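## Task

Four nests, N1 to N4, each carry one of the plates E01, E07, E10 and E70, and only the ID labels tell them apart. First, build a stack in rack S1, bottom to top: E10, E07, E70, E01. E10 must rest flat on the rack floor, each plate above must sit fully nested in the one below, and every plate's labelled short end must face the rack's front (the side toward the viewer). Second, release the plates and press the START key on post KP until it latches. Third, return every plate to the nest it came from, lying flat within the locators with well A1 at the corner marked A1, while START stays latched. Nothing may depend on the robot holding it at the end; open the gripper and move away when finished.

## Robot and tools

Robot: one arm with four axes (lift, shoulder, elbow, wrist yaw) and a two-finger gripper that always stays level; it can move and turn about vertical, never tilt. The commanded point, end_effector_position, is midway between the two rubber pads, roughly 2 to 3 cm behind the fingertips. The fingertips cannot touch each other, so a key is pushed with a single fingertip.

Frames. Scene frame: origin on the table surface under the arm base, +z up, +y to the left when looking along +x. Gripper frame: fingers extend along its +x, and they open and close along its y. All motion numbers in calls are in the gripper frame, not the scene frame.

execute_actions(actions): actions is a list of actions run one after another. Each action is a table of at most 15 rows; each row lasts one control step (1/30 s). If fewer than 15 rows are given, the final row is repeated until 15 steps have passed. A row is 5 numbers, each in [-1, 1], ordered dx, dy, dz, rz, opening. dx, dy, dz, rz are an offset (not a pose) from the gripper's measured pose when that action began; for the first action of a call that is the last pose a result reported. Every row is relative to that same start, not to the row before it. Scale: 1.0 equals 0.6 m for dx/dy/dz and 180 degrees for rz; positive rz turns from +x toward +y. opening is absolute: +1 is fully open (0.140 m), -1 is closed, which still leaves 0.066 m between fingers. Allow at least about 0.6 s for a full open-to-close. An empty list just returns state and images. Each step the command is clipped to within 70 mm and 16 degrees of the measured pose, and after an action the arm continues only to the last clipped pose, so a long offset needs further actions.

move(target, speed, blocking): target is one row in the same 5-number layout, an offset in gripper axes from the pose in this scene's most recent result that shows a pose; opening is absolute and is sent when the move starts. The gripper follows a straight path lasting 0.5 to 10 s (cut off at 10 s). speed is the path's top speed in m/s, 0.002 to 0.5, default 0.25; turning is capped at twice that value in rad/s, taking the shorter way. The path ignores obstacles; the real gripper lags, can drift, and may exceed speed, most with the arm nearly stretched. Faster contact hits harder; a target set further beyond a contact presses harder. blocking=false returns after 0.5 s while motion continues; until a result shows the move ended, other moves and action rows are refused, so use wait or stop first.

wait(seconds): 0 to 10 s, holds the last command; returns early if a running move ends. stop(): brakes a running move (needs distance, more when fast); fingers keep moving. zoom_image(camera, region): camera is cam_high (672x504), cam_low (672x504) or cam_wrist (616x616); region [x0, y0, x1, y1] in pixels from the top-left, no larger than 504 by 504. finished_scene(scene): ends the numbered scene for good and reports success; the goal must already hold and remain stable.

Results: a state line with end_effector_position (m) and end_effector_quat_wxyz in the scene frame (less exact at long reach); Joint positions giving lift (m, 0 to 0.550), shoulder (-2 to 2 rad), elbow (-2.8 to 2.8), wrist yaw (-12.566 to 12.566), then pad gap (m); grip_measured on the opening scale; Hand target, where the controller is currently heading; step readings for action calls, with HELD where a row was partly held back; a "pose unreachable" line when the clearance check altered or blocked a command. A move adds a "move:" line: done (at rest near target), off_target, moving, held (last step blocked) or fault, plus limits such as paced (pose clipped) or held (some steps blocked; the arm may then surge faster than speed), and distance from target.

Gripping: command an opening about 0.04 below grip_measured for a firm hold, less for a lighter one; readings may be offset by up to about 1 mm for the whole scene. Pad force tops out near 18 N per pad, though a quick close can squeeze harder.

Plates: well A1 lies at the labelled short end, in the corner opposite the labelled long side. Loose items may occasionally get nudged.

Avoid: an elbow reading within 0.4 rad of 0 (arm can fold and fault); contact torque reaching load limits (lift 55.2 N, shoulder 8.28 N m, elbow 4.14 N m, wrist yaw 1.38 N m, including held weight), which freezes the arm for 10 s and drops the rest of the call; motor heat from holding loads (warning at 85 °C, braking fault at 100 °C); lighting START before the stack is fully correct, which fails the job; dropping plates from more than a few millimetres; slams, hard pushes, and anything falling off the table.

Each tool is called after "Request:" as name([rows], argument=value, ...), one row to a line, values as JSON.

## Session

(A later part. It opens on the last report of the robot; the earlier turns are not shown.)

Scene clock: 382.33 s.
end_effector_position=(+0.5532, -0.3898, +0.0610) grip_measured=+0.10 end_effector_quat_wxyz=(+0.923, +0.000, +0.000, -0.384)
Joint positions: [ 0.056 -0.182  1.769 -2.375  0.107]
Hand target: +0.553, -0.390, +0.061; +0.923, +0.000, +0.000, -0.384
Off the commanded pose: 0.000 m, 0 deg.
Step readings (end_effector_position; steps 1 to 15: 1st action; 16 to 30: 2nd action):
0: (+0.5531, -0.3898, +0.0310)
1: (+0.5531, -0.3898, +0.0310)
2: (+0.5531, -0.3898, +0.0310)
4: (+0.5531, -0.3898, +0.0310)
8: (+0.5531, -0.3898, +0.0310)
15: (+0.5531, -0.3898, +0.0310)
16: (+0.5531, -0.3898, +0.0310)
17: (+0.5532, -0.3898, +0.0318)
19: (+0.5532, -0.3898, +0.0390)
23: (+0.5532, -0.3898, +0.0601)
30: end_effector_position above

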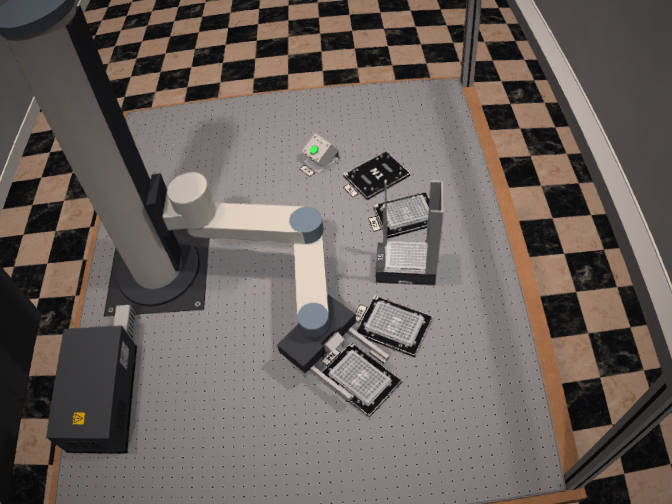

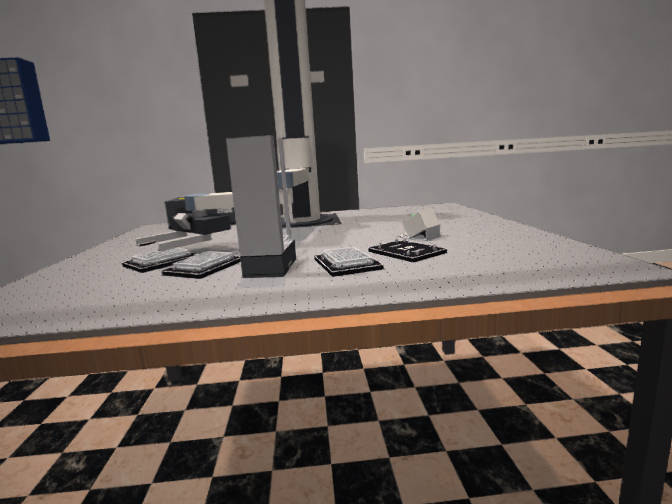

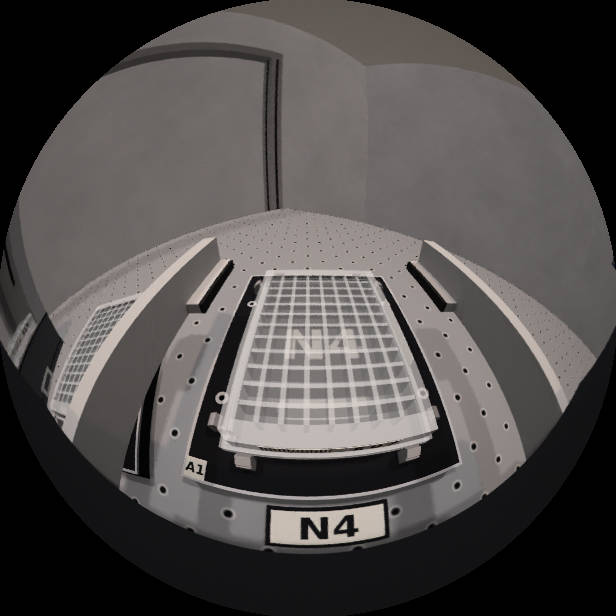

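Request:
execute_actions([
  [[-0.0004,-0.0009,-0.0034,-0.0006,-0.42]],
  [[0,0,0,0,-0.48]],
  [[0,0,0,0,-0.54]],
])

Request:
move(target=[0,0,0.4413,0,-0.54], speed=0.15)

Request:
move(target=[-0.1744,0.5679,0,0.2225,-0.54])

Request:
move(target=[0,0,-0.485,0,-0.54])

Scene clock: 391.37 s.
end_effector_position=(+0.7129, -0.0784, +0.0722) grip_measured=-0.47 end_effector_quat_wxyz=(+0.997, +0.000, +0.000, -0.071)
Joint positions: [ 0.067  0.476  1.772 -2.391  0.085]
Hand target: +0.713, -0.078, +0.072; +0.997, +0.000, +0.000, -0.071
Off the commanded pose: 0.000 m, 0 deg.
Step readings (end_effector_position; steps 1 to 15: 1st action; 16 to 30: 2nd action; 31 to 45: 3rd action):
0: (+0.7132, -0.0780, +0.0742)
1: (+0.7132, -0.0780, +0.0742)
2: (+0.7130, -0.0782, +0.0735)
4: (+0.7129, -0.0785, +0.0721)
8: (+0.7129, -0.0785, +0.0722)
15: (+0.7129, -0.0785, +0.0722)
16: (+0.7129, -0.0785, +0.0722)
17: (+0.7129, -0.0784, +0.0722)
19: (+0.7129, -0.0784, +0.0722)
23: (+0.7129, -0.0784, +0.0722)
30: (+0.7129, -0.0784, +0.0722)
31: (+0.7129, -0.0784, +0.0722)
32: (+0.7129, -0.0784, +0.0722)
34: (+0.7129, -0.0784, +0.0722)
38: (+0.7129, -0.0784, +0.0722)
45: end_effector_position above

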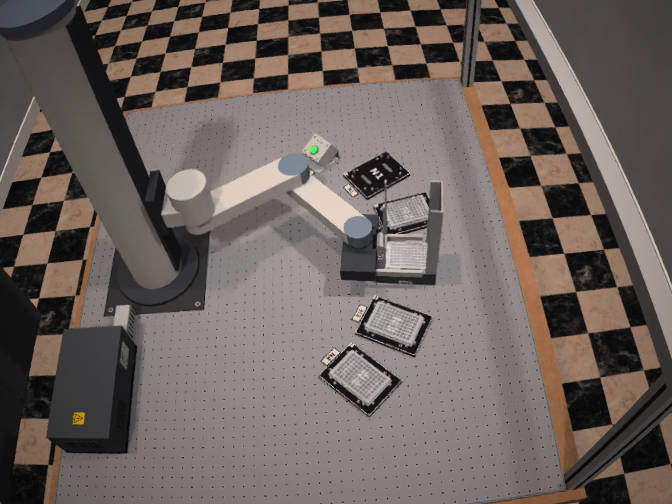

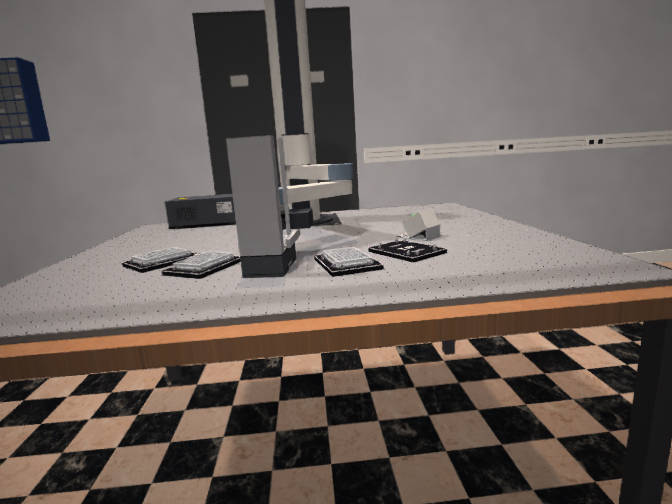

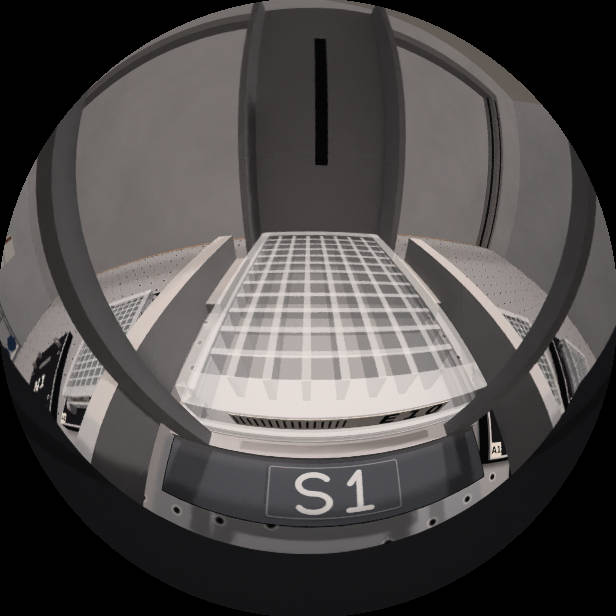

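Scene clock: 393.47 s.
end_effector_position=(+0.7129, -0.0784, +0.3370) grip_measured=-0.47 end_effector_quat_wxyz=(+0.997, +0.000, +0.000, -0.071)
Joint positions: [ 0.332  0.476  1.772 -2.391  0.085]
Hand target: +0.713, -0.078, +0.337; +0.997, +0.000, +0.000, -0.071
Off the commanded pose: 0.000 m, 0 deg.
move: done

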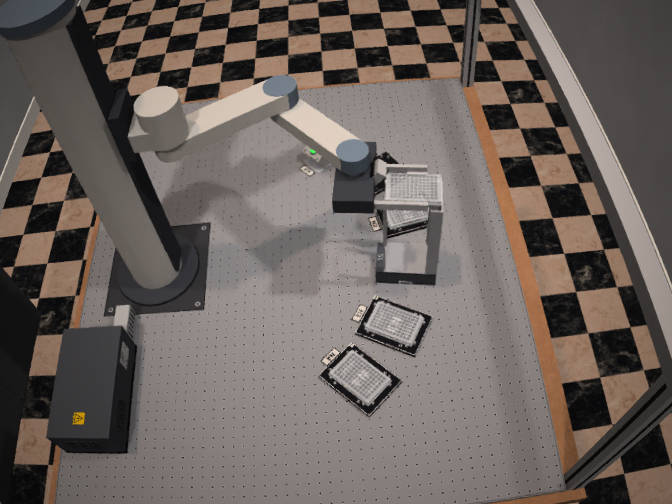

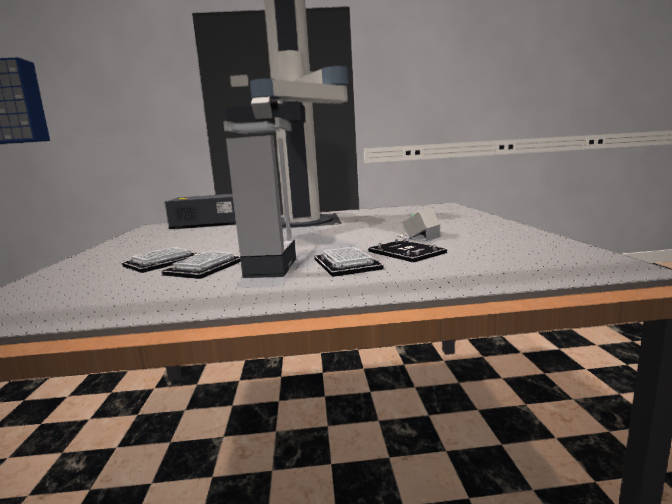

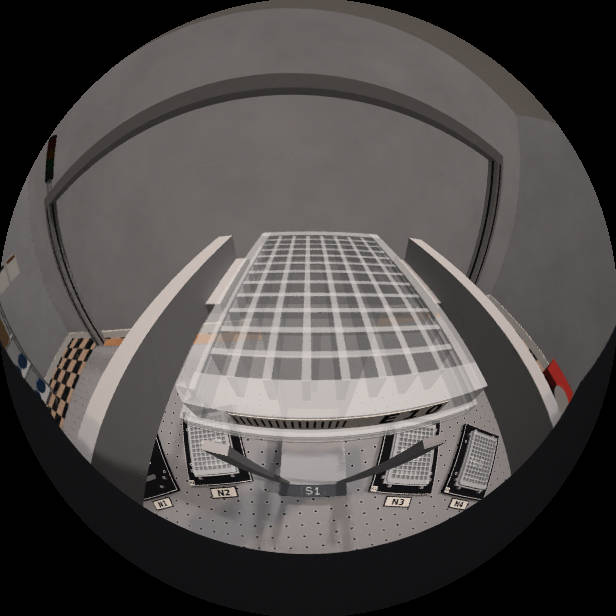

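Scene clock: 395.23 s.
end_effector_position=(+0.6576, +0.2740, +0.3370) grip_measured=-0.47 end_effector_quat_wxyz=(+0.961, +0.000, +0.000, +0.275)
Joint positions: [ 0.332  1.093  1.845 -2.38   0.085]
Hand target: +0.658, +0.274, +0.337; +0.961, +0.000, +0.000, +0.275
Off the commanded pose: 0.000 m, 0 deg.
move: done

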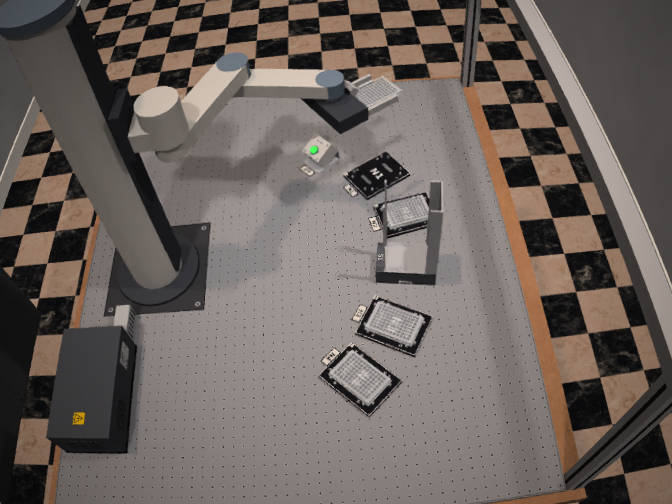

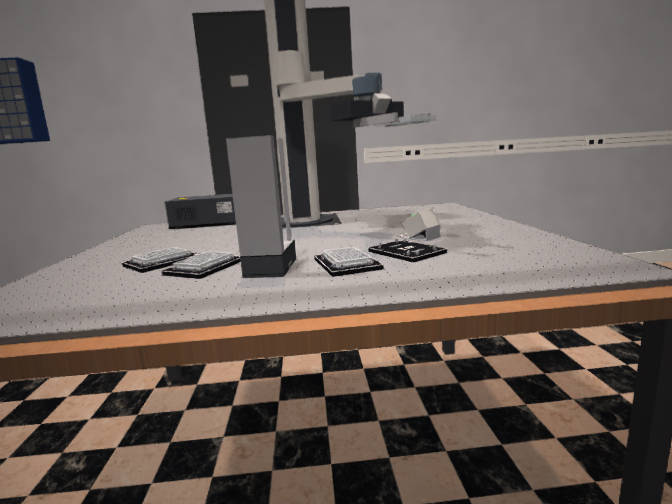

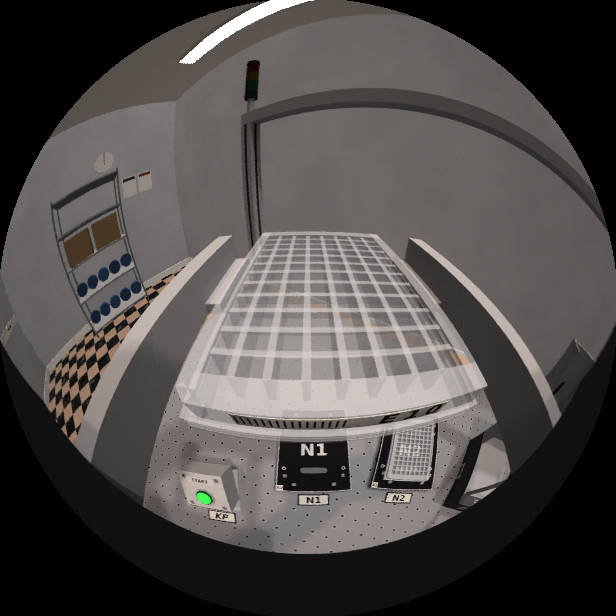

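Scene clock: 396.80 s.
end_effector_position=(+0.6576, +0.2740, +0.0459) grip_measured=-0.47 end_effector_quat_wxyz=(+0.961, +0.000, +0.000, +0.275)
Joint positions: [ 0.041  1.093  1.844 -2.38   0.085]
Hand target: +0.658, +0.274, +0.046; +0.961, +0.000, +0.000, +0.275
Off the commanded pose: 0.000 m, 0 deg.
move: done

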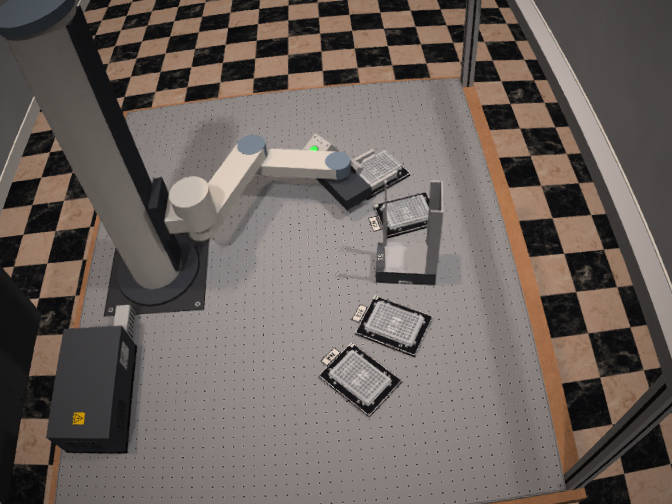

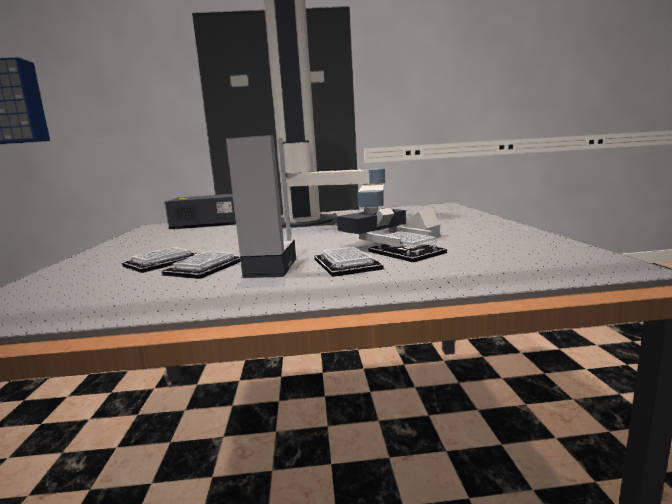

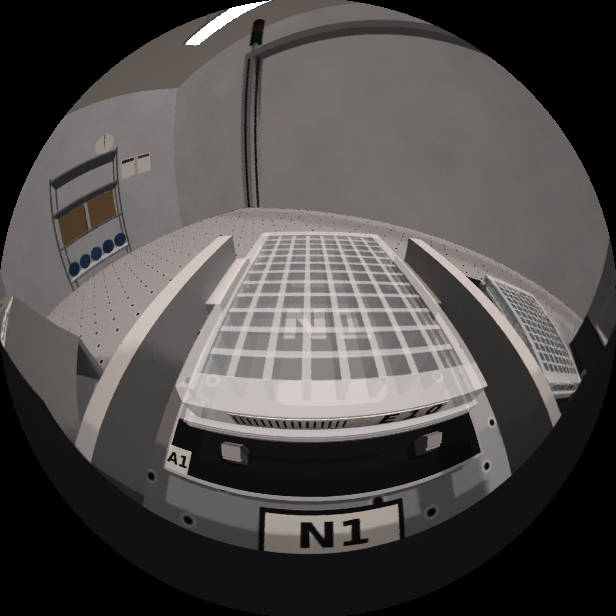

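Request:
move(target=[0.0002,-0.0007,-0.0248,-0.0003,-0.54], speed=0.02)

Request:
execute_actions([
  [[0,0,0,0,0.1]],
  [[0,0,0.1,0,0.1]],
  [[0,0,0.1,0,0.1]],
])

Scene clock: 401.33 s.
end_effector_position=(+0.6579, +0.2736, +0.0310) grip_measured=-0.47 end_effector_quat_wxyz=(+0.962, +0.000, +0.000, +0.274)
Joint positions: [ 0.026  1.092  1.845 -2.381  0.085]
Hand target: +0.658, +0.274, +0.031; +0.962, +0.000, +0.000, +0.275
Off the commanded pose: 0.000 m, 0 deg.
move: done

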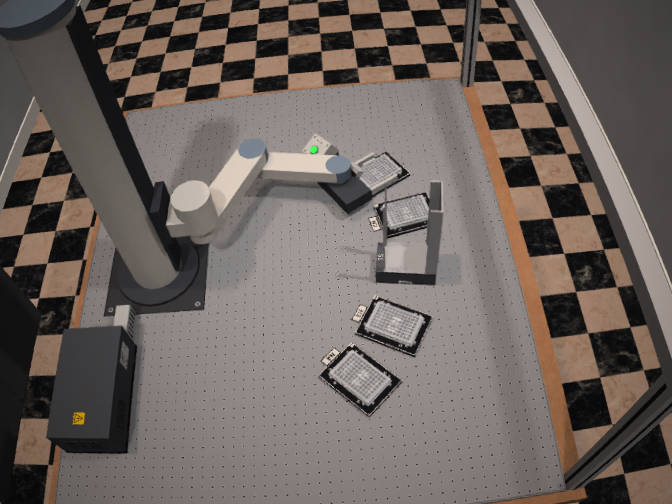

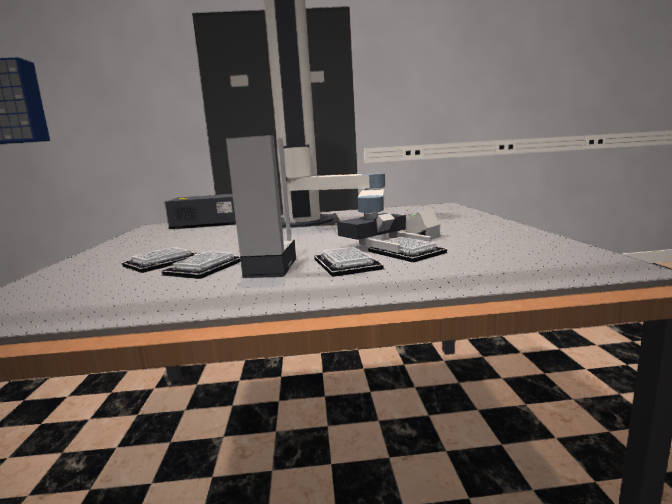

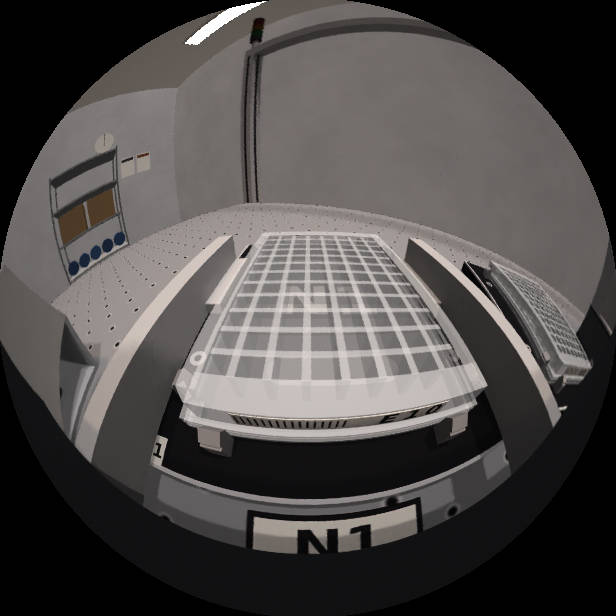

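Scene clock: 402.83 s.
end_effector_position=(+0.6579, +0.2736, +0.1511) grip_measured=+0.10 end_effector_quat_wxyz=(+0.962, +0.000, +0.000, +0.274)
Joint positions: [ 0.146  1.092  1.845 -2.381  0.107]
Hand target: +0.658, +0.274, +0.151; +0.962, +0.000, +0.000, +0.274
Off the commanded pose: 0.000 m, 0 deg.
Step readings (end_effector_position; steps 1 to 15: 1st action; 16 to 30: 2nd action; 31 to 45: 3rd action):
0: (+0.6579, +0.2736, +0.0310)
1: (+0.6579, +0.2736, +0.0310)
2: (+0.6579, +0.2736, +0.0310)
4: (+0.6579, +0.2736, +0.0310)
8: (+0.6579, +0.2736, +0.0310)
15: (+0.6579, +0.2736, +0.0310)
16: (+0.6579, +0.2736, +0.0310)
17: (+0.6579, +0.2736, +0.0318)
19: (+0.6579, +0.2736, +0.0391)
23: (+0.6579, +0.2736, +0.0723)
30: (+0.6579, +0.2736, +0.0910)
31: (+0.6579, +0.2736, +0.0910)
32: (+0.6579, +0.2736, +0.0919)
34: (+0.6579, +0.2736, +0.0991)
38: (+0.6579, +0.2736, +0.1324)
45: end_effector_position above

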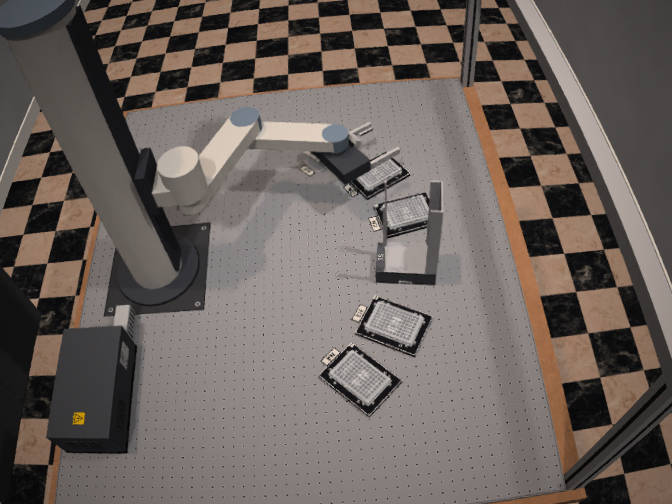

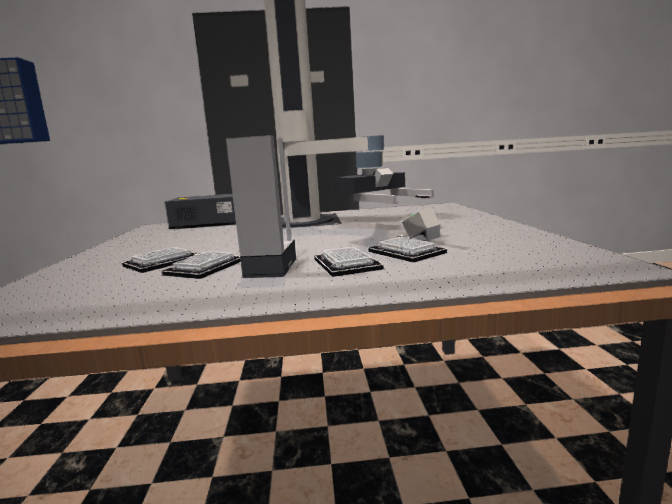

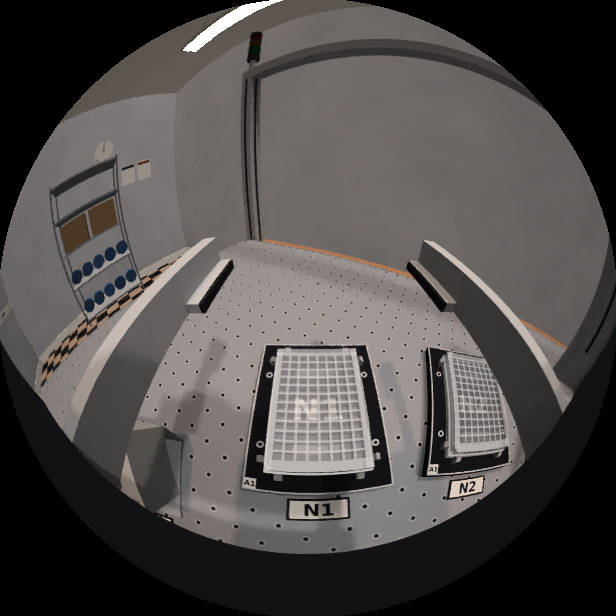

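Request:
finished_scene(scene=1)

The scene is finished: the task was done.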